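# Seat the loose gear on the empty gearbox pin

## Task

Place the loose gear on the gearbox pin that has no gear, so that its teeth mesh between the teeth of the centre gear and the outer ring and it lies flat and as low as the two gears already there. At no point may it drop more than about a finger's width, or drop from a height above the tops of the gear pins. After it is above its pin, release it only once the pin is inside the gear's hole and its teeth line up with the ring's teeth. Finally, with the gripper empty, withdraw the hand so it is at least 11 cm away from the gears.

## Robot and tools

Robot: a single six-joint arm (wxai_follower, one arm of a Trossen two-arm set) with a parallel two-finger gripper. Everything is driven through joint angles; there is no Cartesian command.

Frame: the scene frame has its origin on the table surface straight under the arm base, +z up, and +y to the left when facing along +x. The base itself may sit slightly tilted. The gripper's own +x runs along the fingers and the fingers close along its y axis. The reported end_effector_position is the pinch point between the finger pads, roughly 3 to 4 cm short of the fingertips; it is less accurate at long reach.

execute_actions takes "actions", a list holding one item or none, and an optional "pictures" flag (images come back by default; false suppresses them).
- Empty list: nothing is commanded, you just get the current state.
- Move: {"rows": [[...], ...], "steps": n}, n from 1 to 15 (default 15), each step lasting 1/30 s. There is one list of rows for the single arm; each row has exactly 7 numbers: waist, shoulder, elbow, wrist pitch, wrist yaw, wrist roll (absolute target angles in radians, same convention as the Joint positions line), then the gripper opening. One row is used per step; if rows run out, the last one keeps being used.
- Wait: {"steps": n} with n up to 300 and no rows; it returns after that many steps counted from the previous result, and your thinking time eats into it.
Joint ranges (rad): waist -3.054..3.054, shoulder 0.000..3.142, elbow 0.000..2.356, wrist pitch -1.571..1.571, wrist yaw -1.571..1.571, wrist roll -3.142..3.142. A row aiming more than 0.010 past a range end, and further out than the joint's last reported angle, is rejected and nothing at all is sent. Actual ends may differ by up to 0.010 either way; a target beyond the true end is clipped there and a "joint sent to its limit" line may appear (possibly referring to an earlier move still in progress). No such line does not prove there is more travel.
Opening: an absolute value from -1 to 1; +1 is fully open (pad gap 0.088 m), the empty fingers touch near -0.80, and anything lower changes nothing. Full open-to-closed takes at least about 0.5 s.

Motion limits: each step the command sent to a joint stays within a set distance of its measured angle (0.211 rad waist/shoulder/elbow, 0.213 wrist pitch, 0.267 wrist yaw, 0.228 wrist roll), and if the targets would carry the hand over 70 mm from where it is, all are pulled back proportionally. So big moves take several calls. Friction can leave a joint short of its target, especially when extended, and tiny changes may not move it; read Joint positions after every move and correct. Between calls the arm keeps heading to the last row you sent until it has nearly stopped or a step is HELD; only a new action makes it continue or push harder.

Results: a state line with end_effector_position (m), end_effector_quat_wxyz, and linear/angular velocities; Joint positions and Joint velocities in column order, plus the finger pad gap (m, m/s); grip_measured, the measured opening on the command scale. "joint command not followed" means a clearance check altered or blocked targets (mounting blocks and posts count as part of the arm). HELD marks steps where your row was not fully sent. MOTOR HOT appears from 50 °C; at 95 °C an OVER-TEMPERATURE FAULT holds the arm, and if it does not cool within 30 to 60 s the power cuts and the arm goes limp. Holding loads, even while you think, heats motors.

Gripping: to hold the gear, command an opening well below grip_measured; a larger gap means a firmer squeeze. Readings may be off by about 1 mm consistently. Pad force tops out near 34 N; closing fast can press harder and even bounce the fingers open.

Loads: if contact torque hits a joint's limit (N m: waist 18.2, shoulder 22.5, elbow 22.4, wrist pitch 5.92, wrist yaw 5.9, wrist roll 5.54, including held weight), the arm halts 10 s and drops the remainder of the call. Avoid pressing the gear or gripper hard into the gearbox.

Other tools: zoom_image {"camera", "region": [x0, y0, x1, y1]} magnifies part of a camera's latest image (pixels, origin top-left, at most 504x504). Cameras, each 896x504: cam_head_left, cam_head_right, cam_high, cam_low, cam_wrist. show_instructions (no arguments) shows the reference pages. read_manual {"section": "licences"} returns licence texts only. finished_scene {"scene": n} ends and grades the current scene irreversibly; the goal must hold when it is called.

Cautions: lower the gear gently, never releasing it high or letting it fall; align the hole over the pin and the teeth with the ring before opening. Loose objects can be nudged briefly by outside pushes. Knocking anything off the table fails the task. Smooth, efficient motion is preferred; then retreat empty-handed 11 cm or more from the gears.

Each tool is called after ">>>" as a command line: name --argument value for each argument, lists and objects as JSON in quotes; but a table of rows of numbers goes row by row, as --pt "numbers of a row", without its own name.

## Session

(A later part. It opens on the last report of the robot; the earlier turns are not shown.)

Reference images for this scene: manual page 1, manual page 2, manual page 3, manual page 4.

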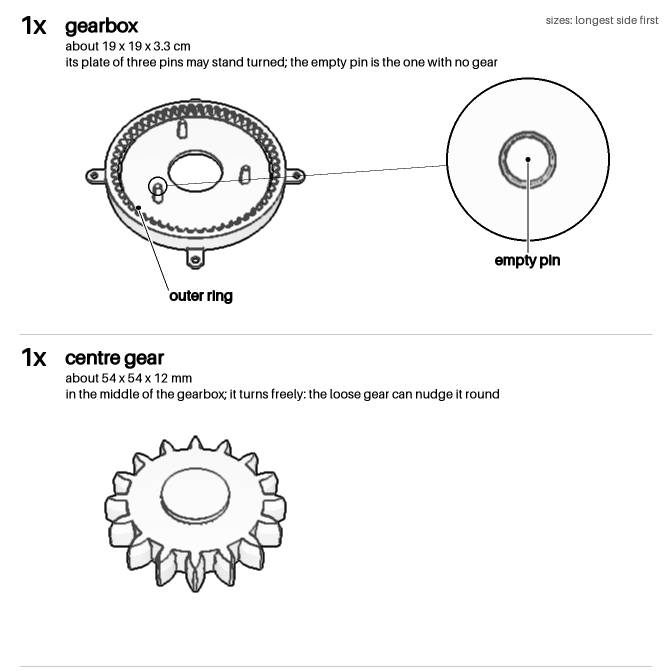

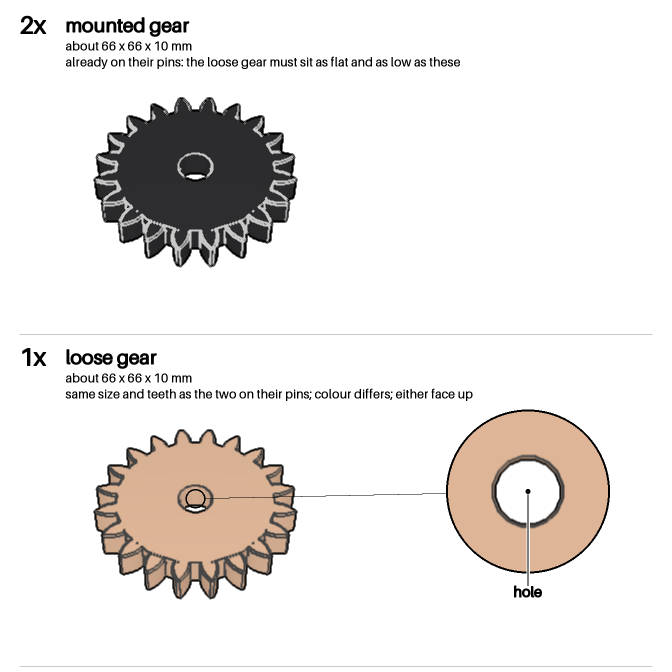

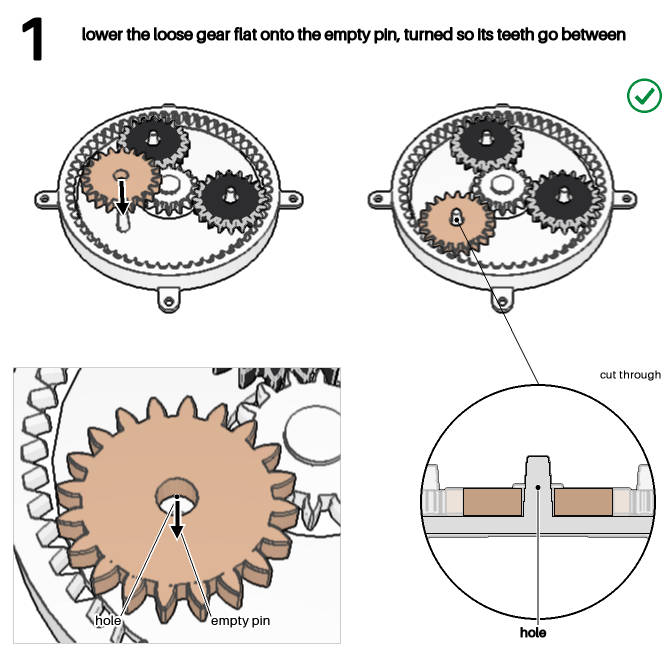

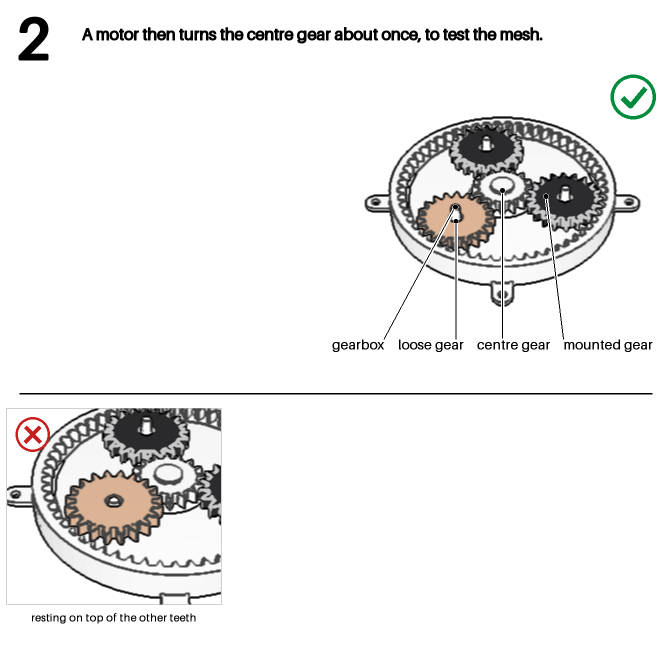

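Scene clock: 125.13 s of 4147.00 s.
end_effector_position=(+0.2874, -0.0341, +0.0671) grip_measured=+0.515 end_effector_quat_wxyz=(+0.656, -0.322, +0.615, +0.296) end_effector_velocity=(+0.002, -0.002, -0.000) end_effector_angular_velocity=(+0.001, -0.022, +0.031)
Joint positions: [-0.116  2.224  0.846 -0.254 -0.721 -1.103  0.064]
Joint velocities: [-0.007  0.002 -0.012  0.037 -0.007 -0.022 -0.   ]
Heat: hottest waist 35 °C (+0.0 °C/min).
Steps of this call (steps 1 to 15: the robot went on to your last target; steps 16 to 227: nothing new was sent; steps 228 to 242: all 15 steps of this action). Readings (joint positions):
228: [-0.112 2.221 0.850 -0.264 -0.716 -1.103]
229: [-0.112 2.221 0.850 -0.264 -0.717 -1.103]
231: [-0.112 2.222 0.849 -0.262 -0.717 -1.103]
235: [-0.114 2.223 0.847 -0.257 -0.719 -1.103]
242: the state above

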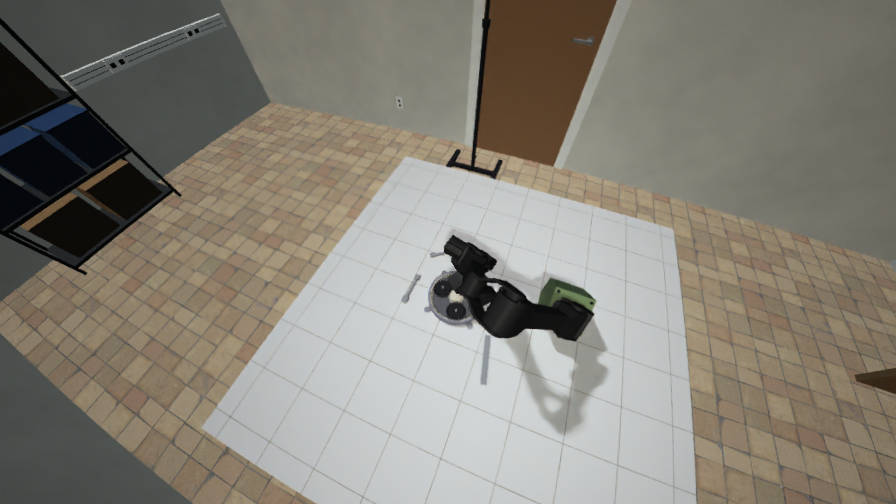

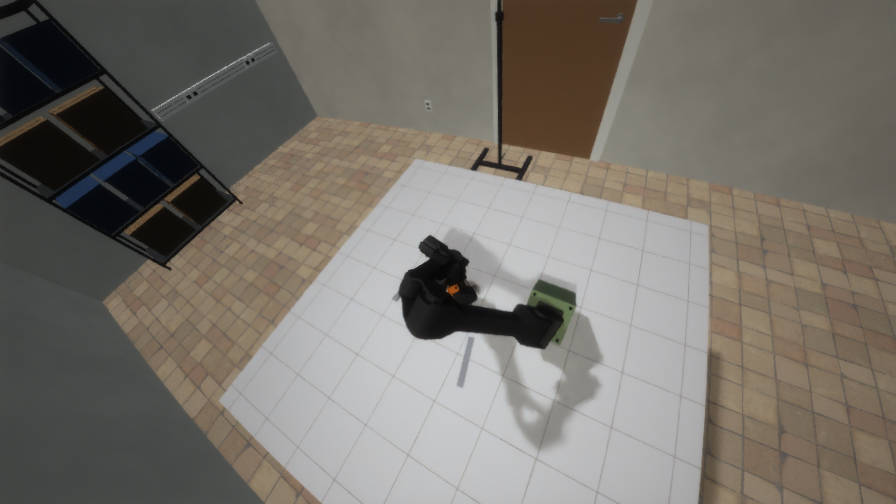

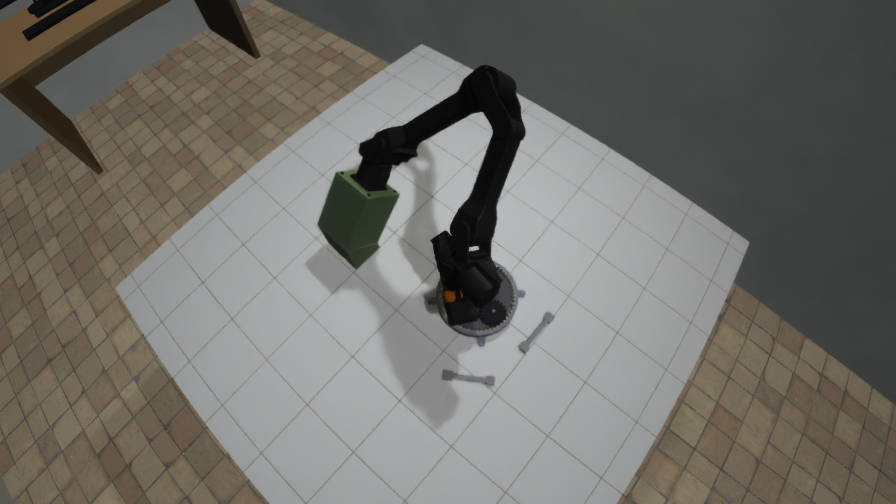

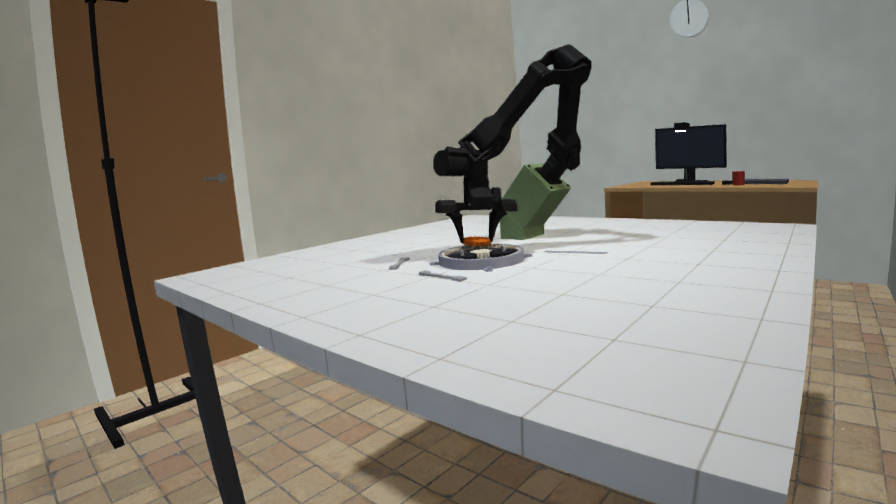

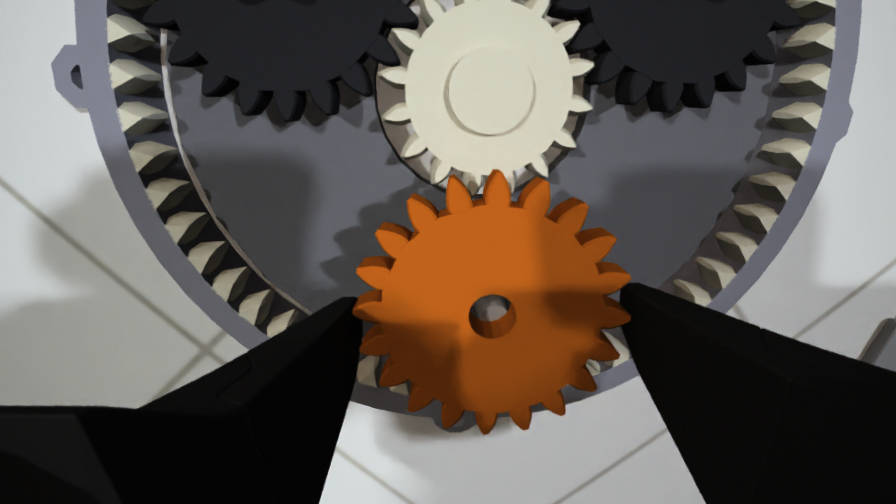

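>>> execute_actions --actions '[{"rows":[[-0.116,2.205,0.846,-0.26,-0.718,-1.1,0.2],[-0.116,2.205,0.846,-0.26,-0.718,-1.1,0.2],[-0.116,2.205,0.846,-0.26,-0.718,-1.1,0.2],[-0.132,2.205,0.846,-0.26,-0.718,-1.1,0.2],[-0.132,2.205,0.846,-0.26,-0.718,-1.1,0.2],[-0.132,2.205,0.846,-0.26,-0.718,-1.1,0.2],[-0.132,2.205,0.846,-0.26,-0.718,-1.1,0.2],[-0.128,2.245,0.846,-0.26,-0.718,-1.1,0.2]],"steps":15}]'

>>> zoom_image --camera "cam_wrist" --region '[400,220,600,400]'

Scene clock: 132.73 s of 4147.00 s.
end_effector_position=(+0.2853, -0.0368, +0.0671) grip_measured=+0.514 end_effector_quat_wxyz=(+0.658, -0.317, +0.618, +0.292) end_effector_velocity=(-0.006, -0.008, -0.009) end_effector_angular_velocity=(+0.011, +0.013, -0.001)
Joint positions: [-0.124  2.231  0.845 -0.258 -0.721 -1.102  0.064]
Joint velocities: [-0.007  0.046 -0.002  0.022 -0.007 -0.022 -0.001]
Heat: hottest waist 35 °C (+0.0 °C/min).
Steps of this call (steps 1 to 15: the robot went on to your last target; steps 16 to 213: nothing new was sent; steps 214 to 228: all 15 steps of this action). Readings (joint positions):
214: [-0.116 2.225 0.845 -0.252 -0.721 -1.102]
215: [-0.116 2.224 0.845 -0.253 -0.721 -1.102]
217: [-0.116 2.223 0.845 -0.255 -0.721 -1.102]
221: [-0.122 2.222 0.845 -0.259 -0.721 -1.102]
228: the state above

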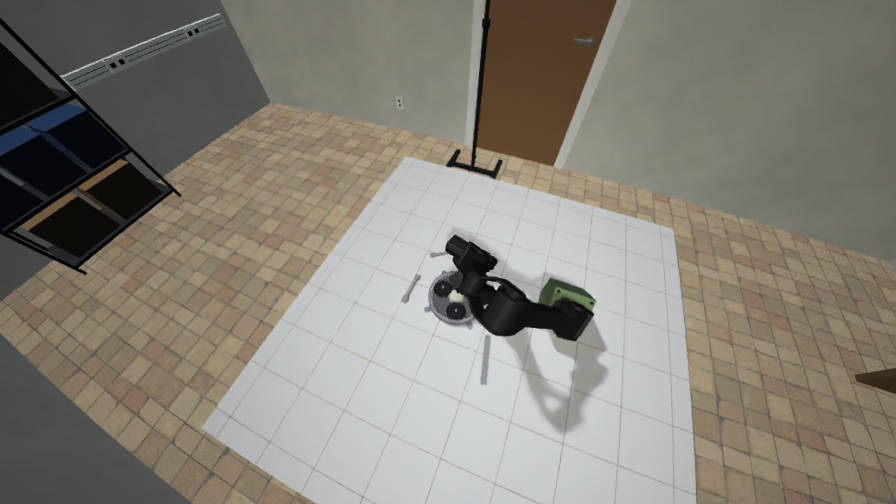

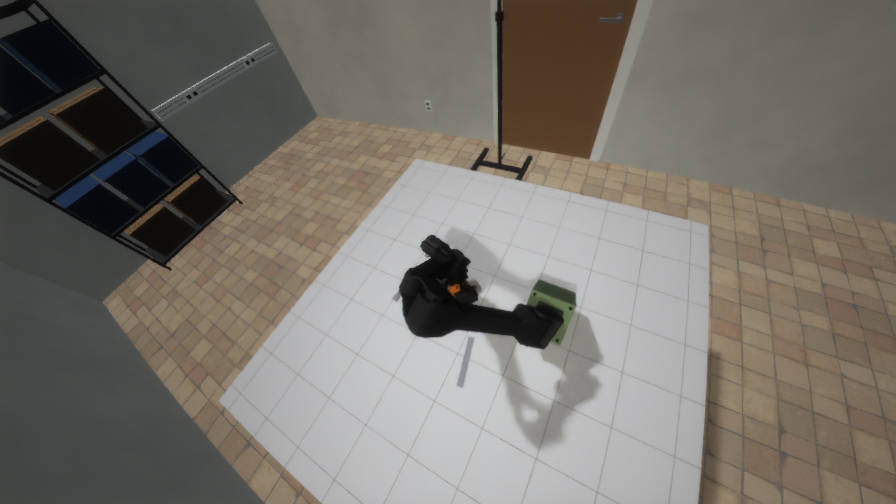

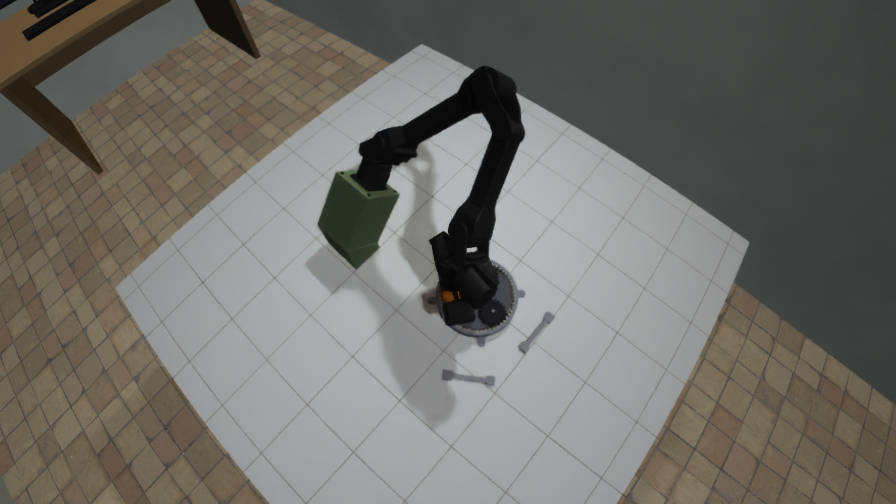

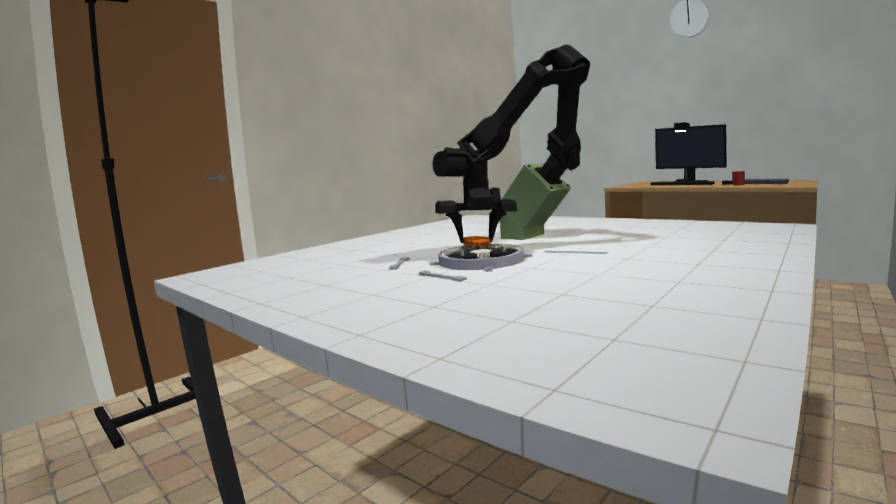

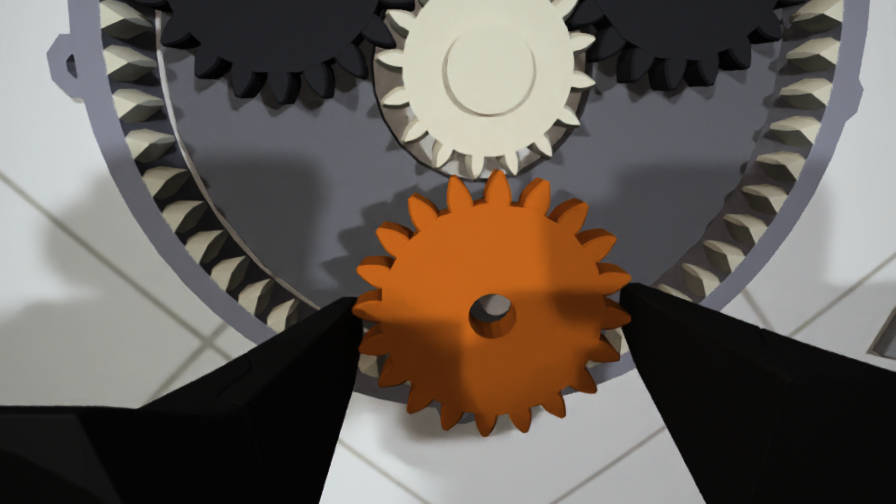

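Region (400, 220, 600, 400) of cam_wrist's 896x504 image, scaled by 2.520, with more detail than that image has; it fills the top 454 rows of this view, and the rest is white.

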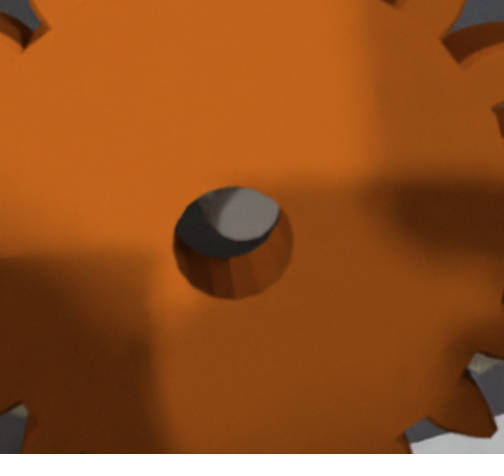

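>>> execute_actions --actions '[{"rows":[[-0.124,2.215,0.86,-0.265,-0.72,-1.1,0.2],[-0.124,2.215,0.86,-0.265,-0.72,-1.1,0.2],[-0.112,2.215,0.86,-0.265,-0.72,-1.1,0.2],[-0.112,2.215,0.86,-0.265,-0.72,-1.1,0.2],[-0.112,2.215,0.86,-0.265,-0.72,-1.1,0.2],[-0.112,2.215,0.86,-0.265,-0.72,-1.1,0.2],[-0.112,2.215,0.86,-0.265,-0.72,-1.1,0.2],[-0.115,2.25,0.86,-0.265,-0.72,-1.1,0.2]],"steps":15}]'

>>> zoom_image --camera "cam_wrist" --region '[400,220,600,400]'

Scene clock: 137.33 s of 4147.00 s.
end_effector_position=(+0.2854, -0.0361, +0.0646) grip_measured=+0.514 end_effector_quat_wxyz=(+0.653, -0.317, +0.621, +0.294) end_effector_velocity=(-0.009, -0.001, -0.006) end_effector_angular_velocity=(+0.029, +0.024, -0.020)
Joint positions: [-0.115  2.239  0.853 -0.264 -0.717 -1.102  0.064]
Joint velocities: [-0.002  0.027 -0.007 -0.007 -0.022 -0.007  0.   ]
Heat: hottest waist 36 °C (+0.0 °C/min).
Steps of this call (steps 1 to 15: the robot went on to your last target; steps 16 to 123: nothing new was sent; steps 124 to 138: all 15 steps of this action). Readings (joint positions):
124: [-0.125 2.235 0.846 -0.258 -0.721 -1.102]
125: [-0.125 2.235 0.847 -0.260 -0.721 -1.102]
127: [-0.122 2.235 0.848 -0.262 -0.721 -1.102]
131: [-0.115 2.231 0.851 -0.263 -0.717 -1.102]
138: the state above

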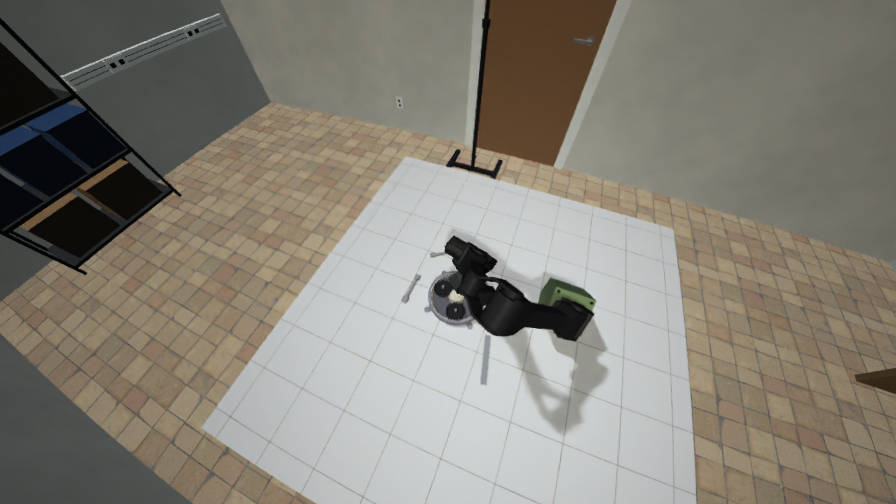

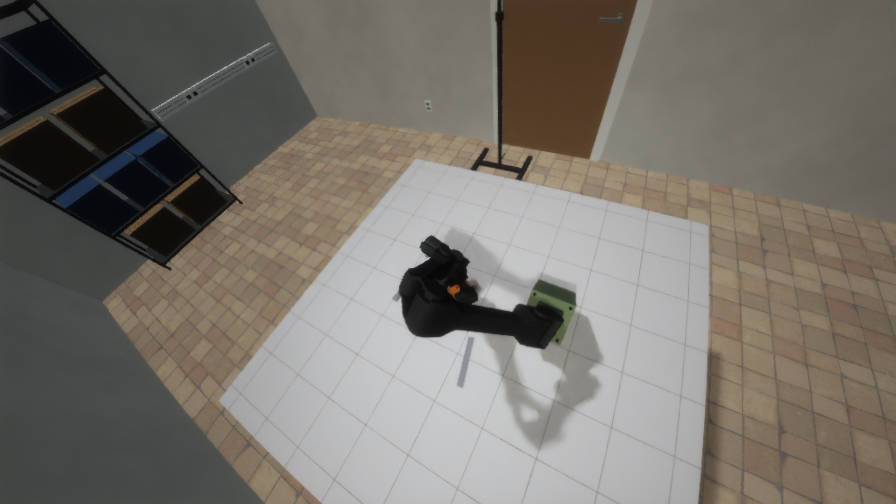

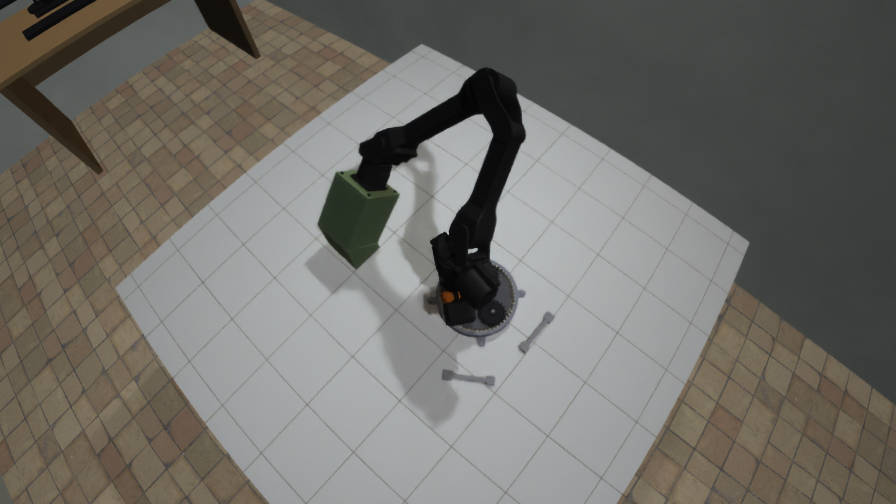

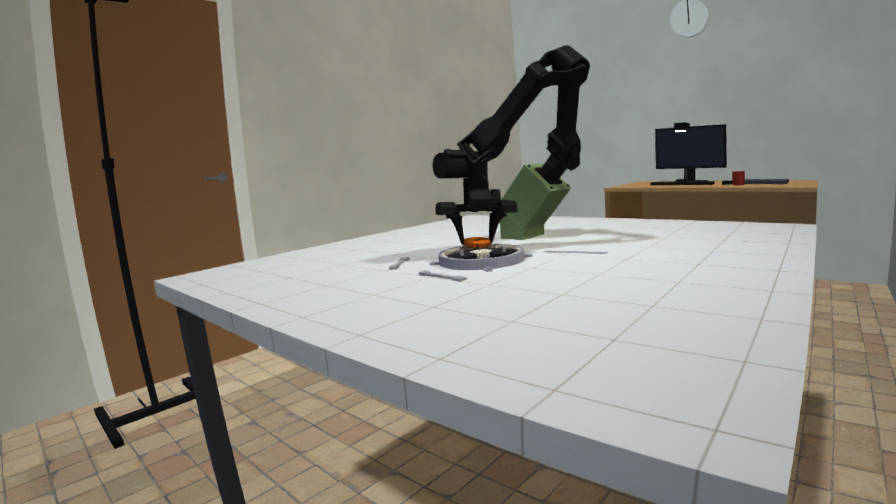

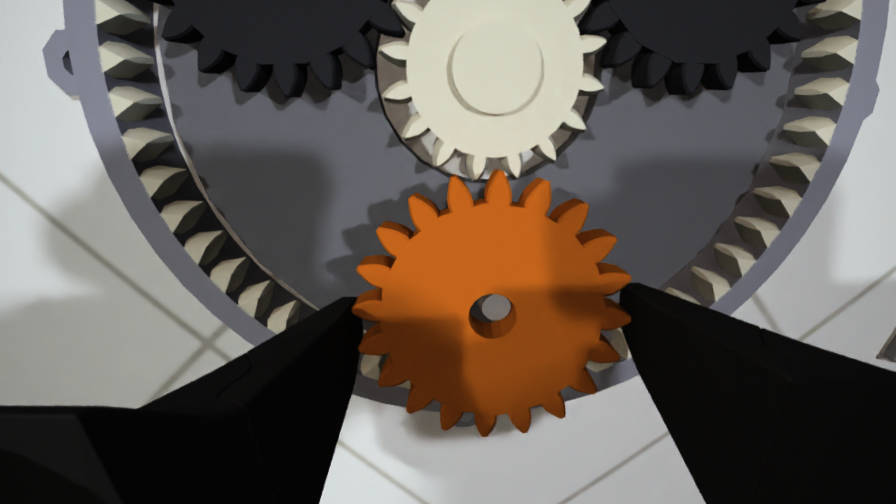

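Region (400, 220, 600, 400) of cam_wrist's 896x504 image, scaled by 2.520, with more detail than that image has; it fills the top 454 rows of this view, and the rest is white.

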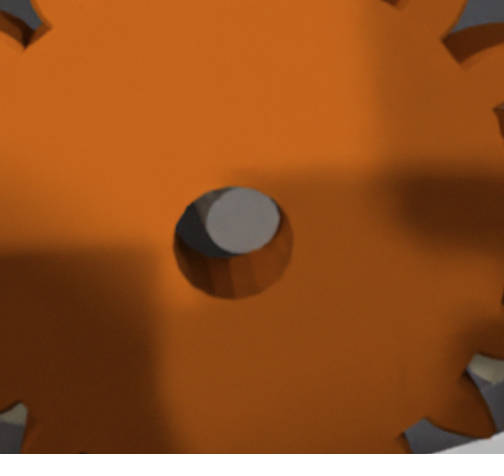

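Entering. Go down.

>>> execute_actions --actions '[{"rows":[[-0.11,2.26,0.865,-0.26,-0.72,-1.1,0.2],[-0.11,2.26,0.865,-0.26,-0.72,-1.1,0.2],[-0.11,2.26,0.865,-0.26,-0.72,-1.1,0.2],[-0.103,2.275,0.87,-0.25,-0.72,-1.1,0.2],[-0.103,2.275,0.87,-0.25,-0.72,-1.1,0.2],[-0.103,2.275,0.87,-0.25,-0.72,-1.1,0.2],[-0.095,2.29,0.875,-0.24,-0.722,-1.1,0.2]],"steps":15}]'

Scene clock: 140.93 s of 4147.00 s.
end_effector_position=(+0.2862, -0.0374, +0.0542) grip_measured=+0.514 end_effector_quat_wxyz=(+0.649, -0.316, +0.623, +0.303) end_effector_velocity=(-0.004, -0.002, -0.001) end_effector_angular_velocity=(-0.004, +0.012, -0.021)
Joint positions: [-0.096  2.279  0.868 -0.242 -0.725 -1.102  0.064]
Joint velocities: [-0.002  0.007 -0.002 -0.007  0.007  0.007  0.001]
Heat: hottest waist 36 °C (+0.0 °C/min).
Steps of this call (steps 1 to 15: the robot went on to your last target; steps 16 to 93: nothing new was sent; steps 94 to 108: all 15 steps of this action). Readings (joint positions):
94: [-0.115 2.242 0.854 -0.264 -0.718 -1.102]
95: [-0.114 2.244 0.855 -0.264 -0.718 -1.102]
97: [-0.112 2.249 0.857 -0.262 -0.718 -1.102]
101: [-0.103 2.266 0.863 -0.250 -0.721 -1.102]
108: the state above

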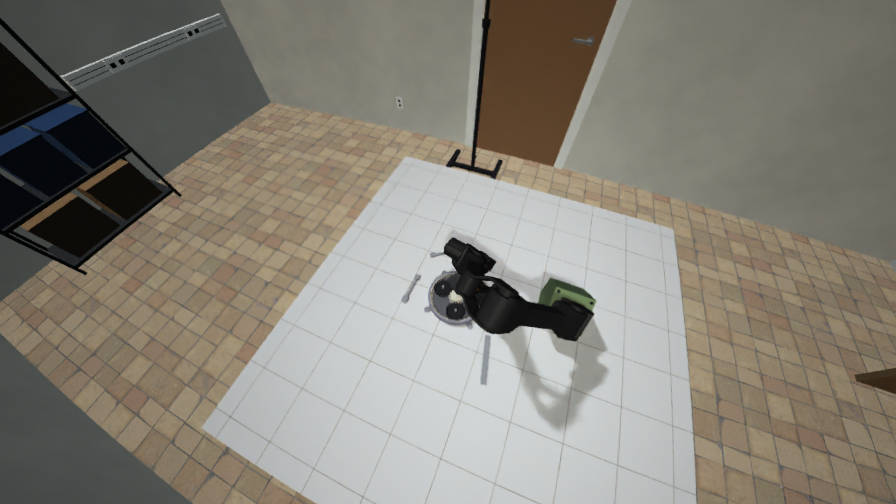

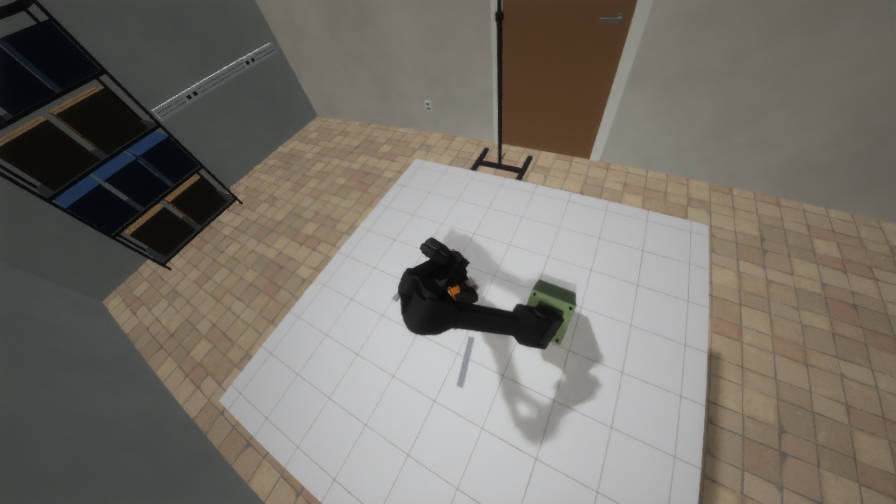

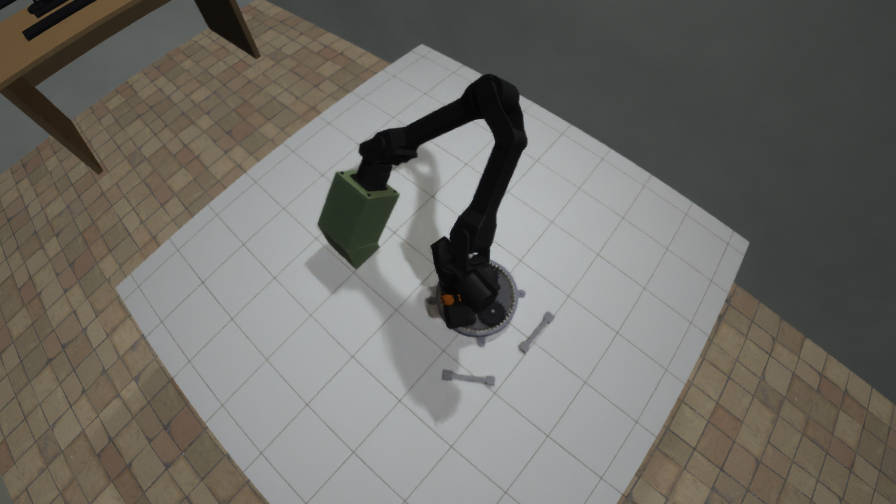

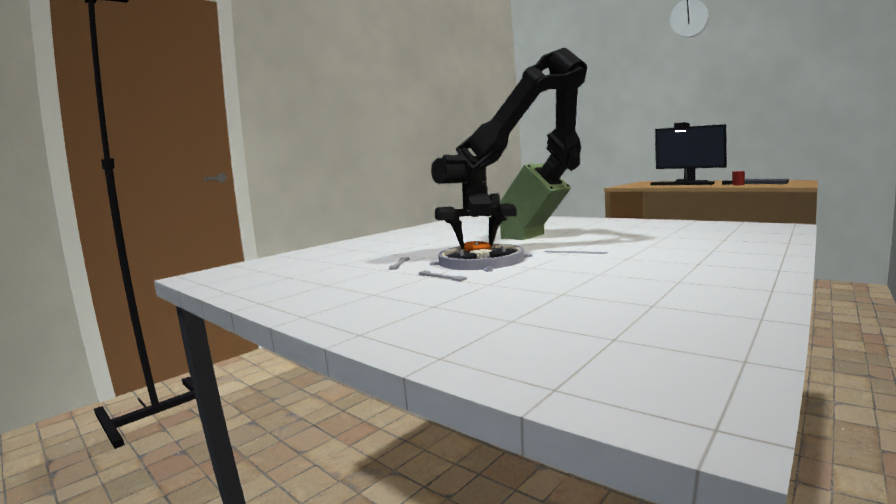

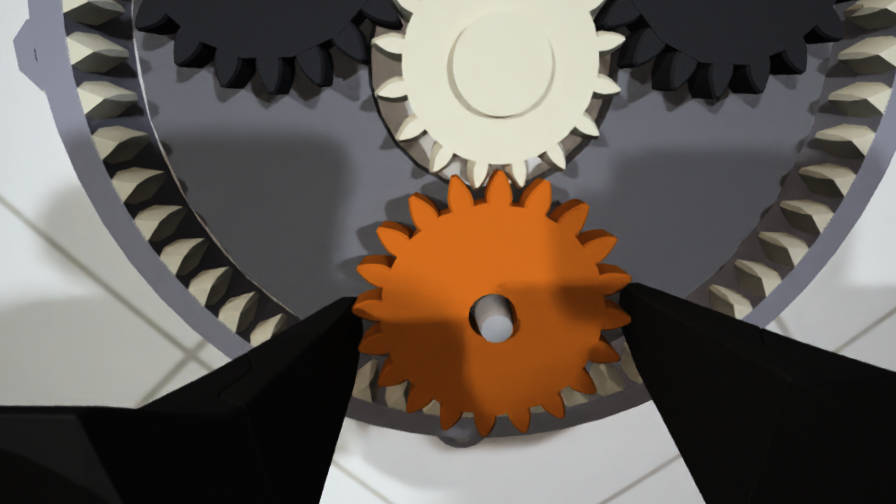

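Pin through. Continue down with small roll wiggle.

>>> execute_actions --actions '[{"rows":[[-0.09,2.3,0.878,-0.235,-0.724,-1.1,0.2],[-0.09,2.3,0.878,-0.235,-0.724,-1.12,0.2],[-0.09,2.3,0.878,-0.235,-0.724,-1.14,0.2],[-0.085,2.31,0.88,-0.228,-0.724,-1.12,0.2],[-0.085,2.31,0.88,-0.228,-0.724,-1.09,0.2],[-0.085,2.31,0.88,-0.228,-0.724,-1.06,0.2],[-0.08,2.32,0.882,-0.22,-0.724,-1.06,0.2],[-0.08,2.32,0.882,-0.22,-0.724,-1.08,0.2],[-0.08,2.32,0.882,-0.22,-0.724,-1.1,0.2]],"steps":15}]'

>>> zoom_image --camera "cam_wrist" --region '[300,100,700,500]'

Scene clock: 146.13 s of 4147.00 s.
end_effector_position=(+0.2873, -0.0388, +0.0503) grip_measured=+0.513 end_effector_quat_wxyz=(+0.649, -0.314, +0.623, +0.304) end_effector_velocity=(+0.000, -0.001, +0.001) end_effector_angular_velocity=(+0.005, -0.008, +0.033)
Joint positions: [-0.091  2.297  0.874 -0.228 -0.729 -1.096  0.064]
Joint velocities: [-0.007  0.002 -0.002  0.007 -0.007 -0.037 -0.   ]
Heat: hottest waist 36 °C (+0.0 °C/min).
Steps of this call (steps 1 to 15: the robot went on to your last target; steps 16 to 141: nothing new was sent; steps 142 to 156: all 15 steps of this action). Readings (joint positions):
142: [-0.094 2.282 0.869 -0.239 -0.725 -1.102]
143: [-0.093 2.284 0.870 -0.239 -0.726 -1.102]
145: [-0.092 2.288 0.871 -0.238 -0.728 -1.113]
149: [-0.091 2.294 0.874 -0.232 -0.728 -1.089]
156: the state above

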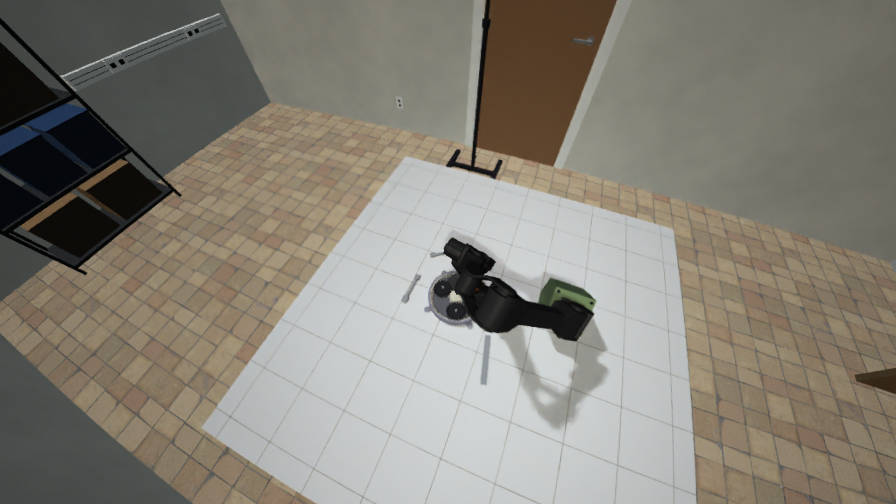

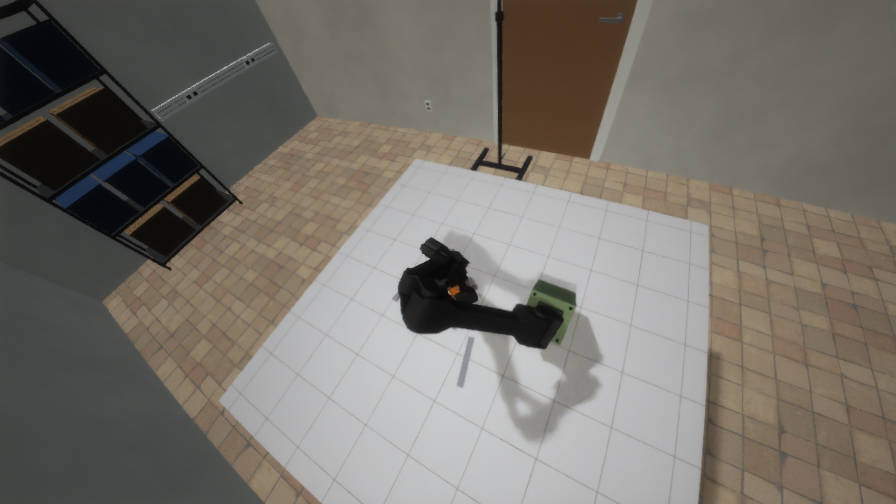

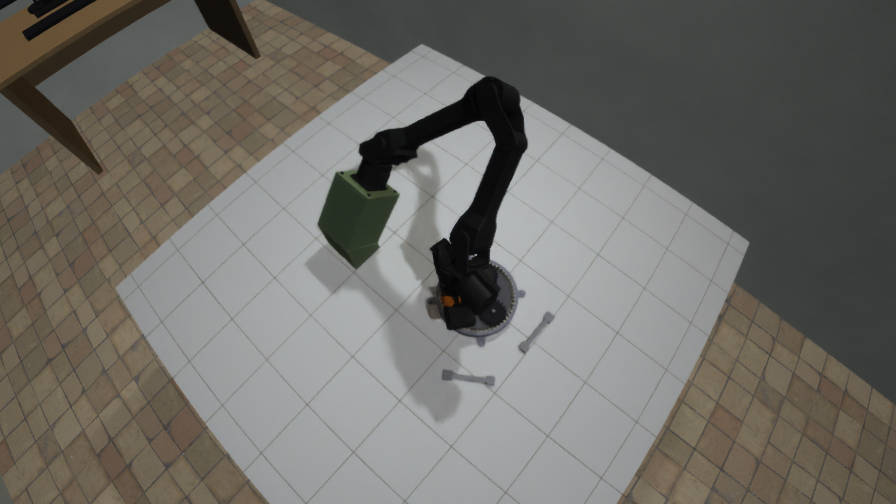

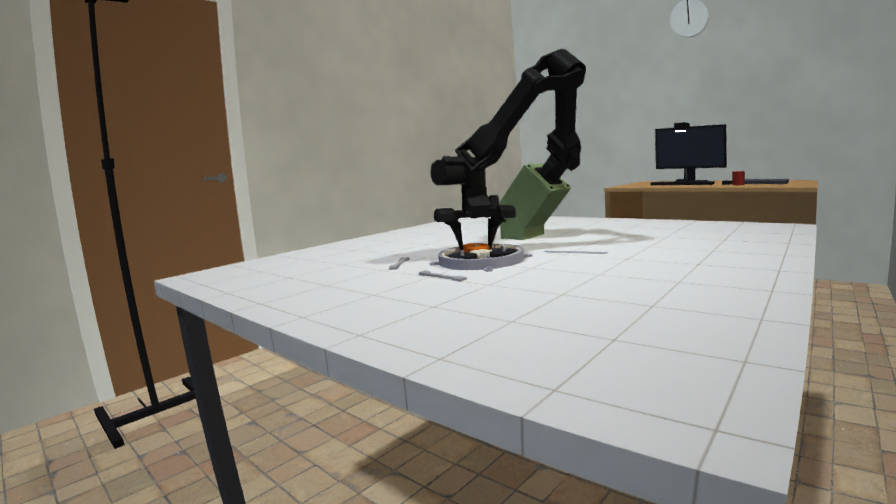

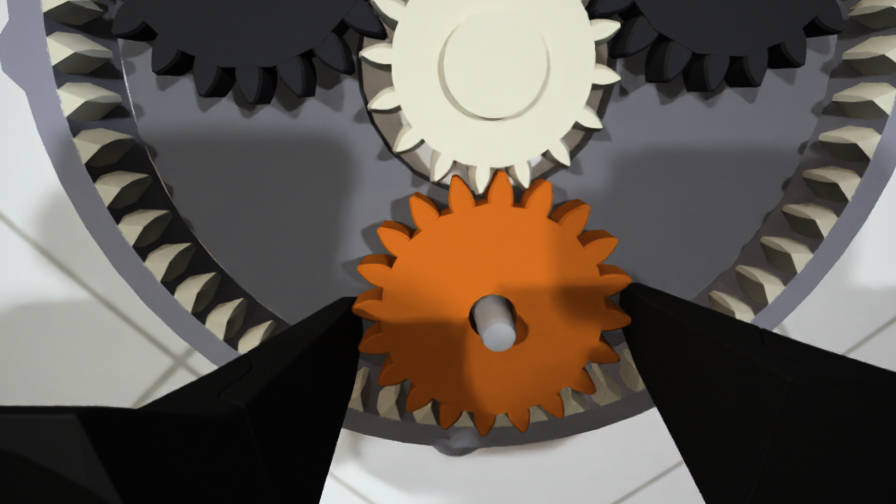

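Region (300, 100, 700, 500) of cam_wrist's 896x504 image, scaled by 1.260, with more detail than that image has.

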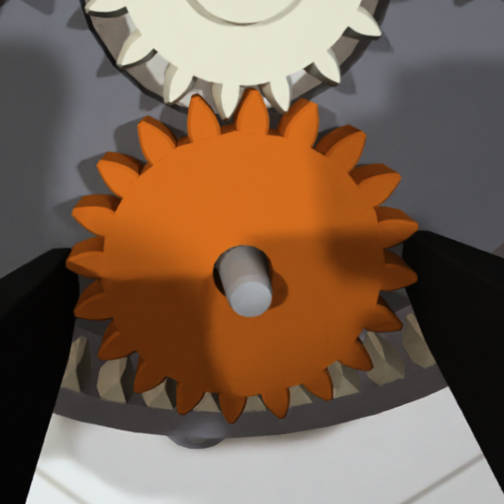

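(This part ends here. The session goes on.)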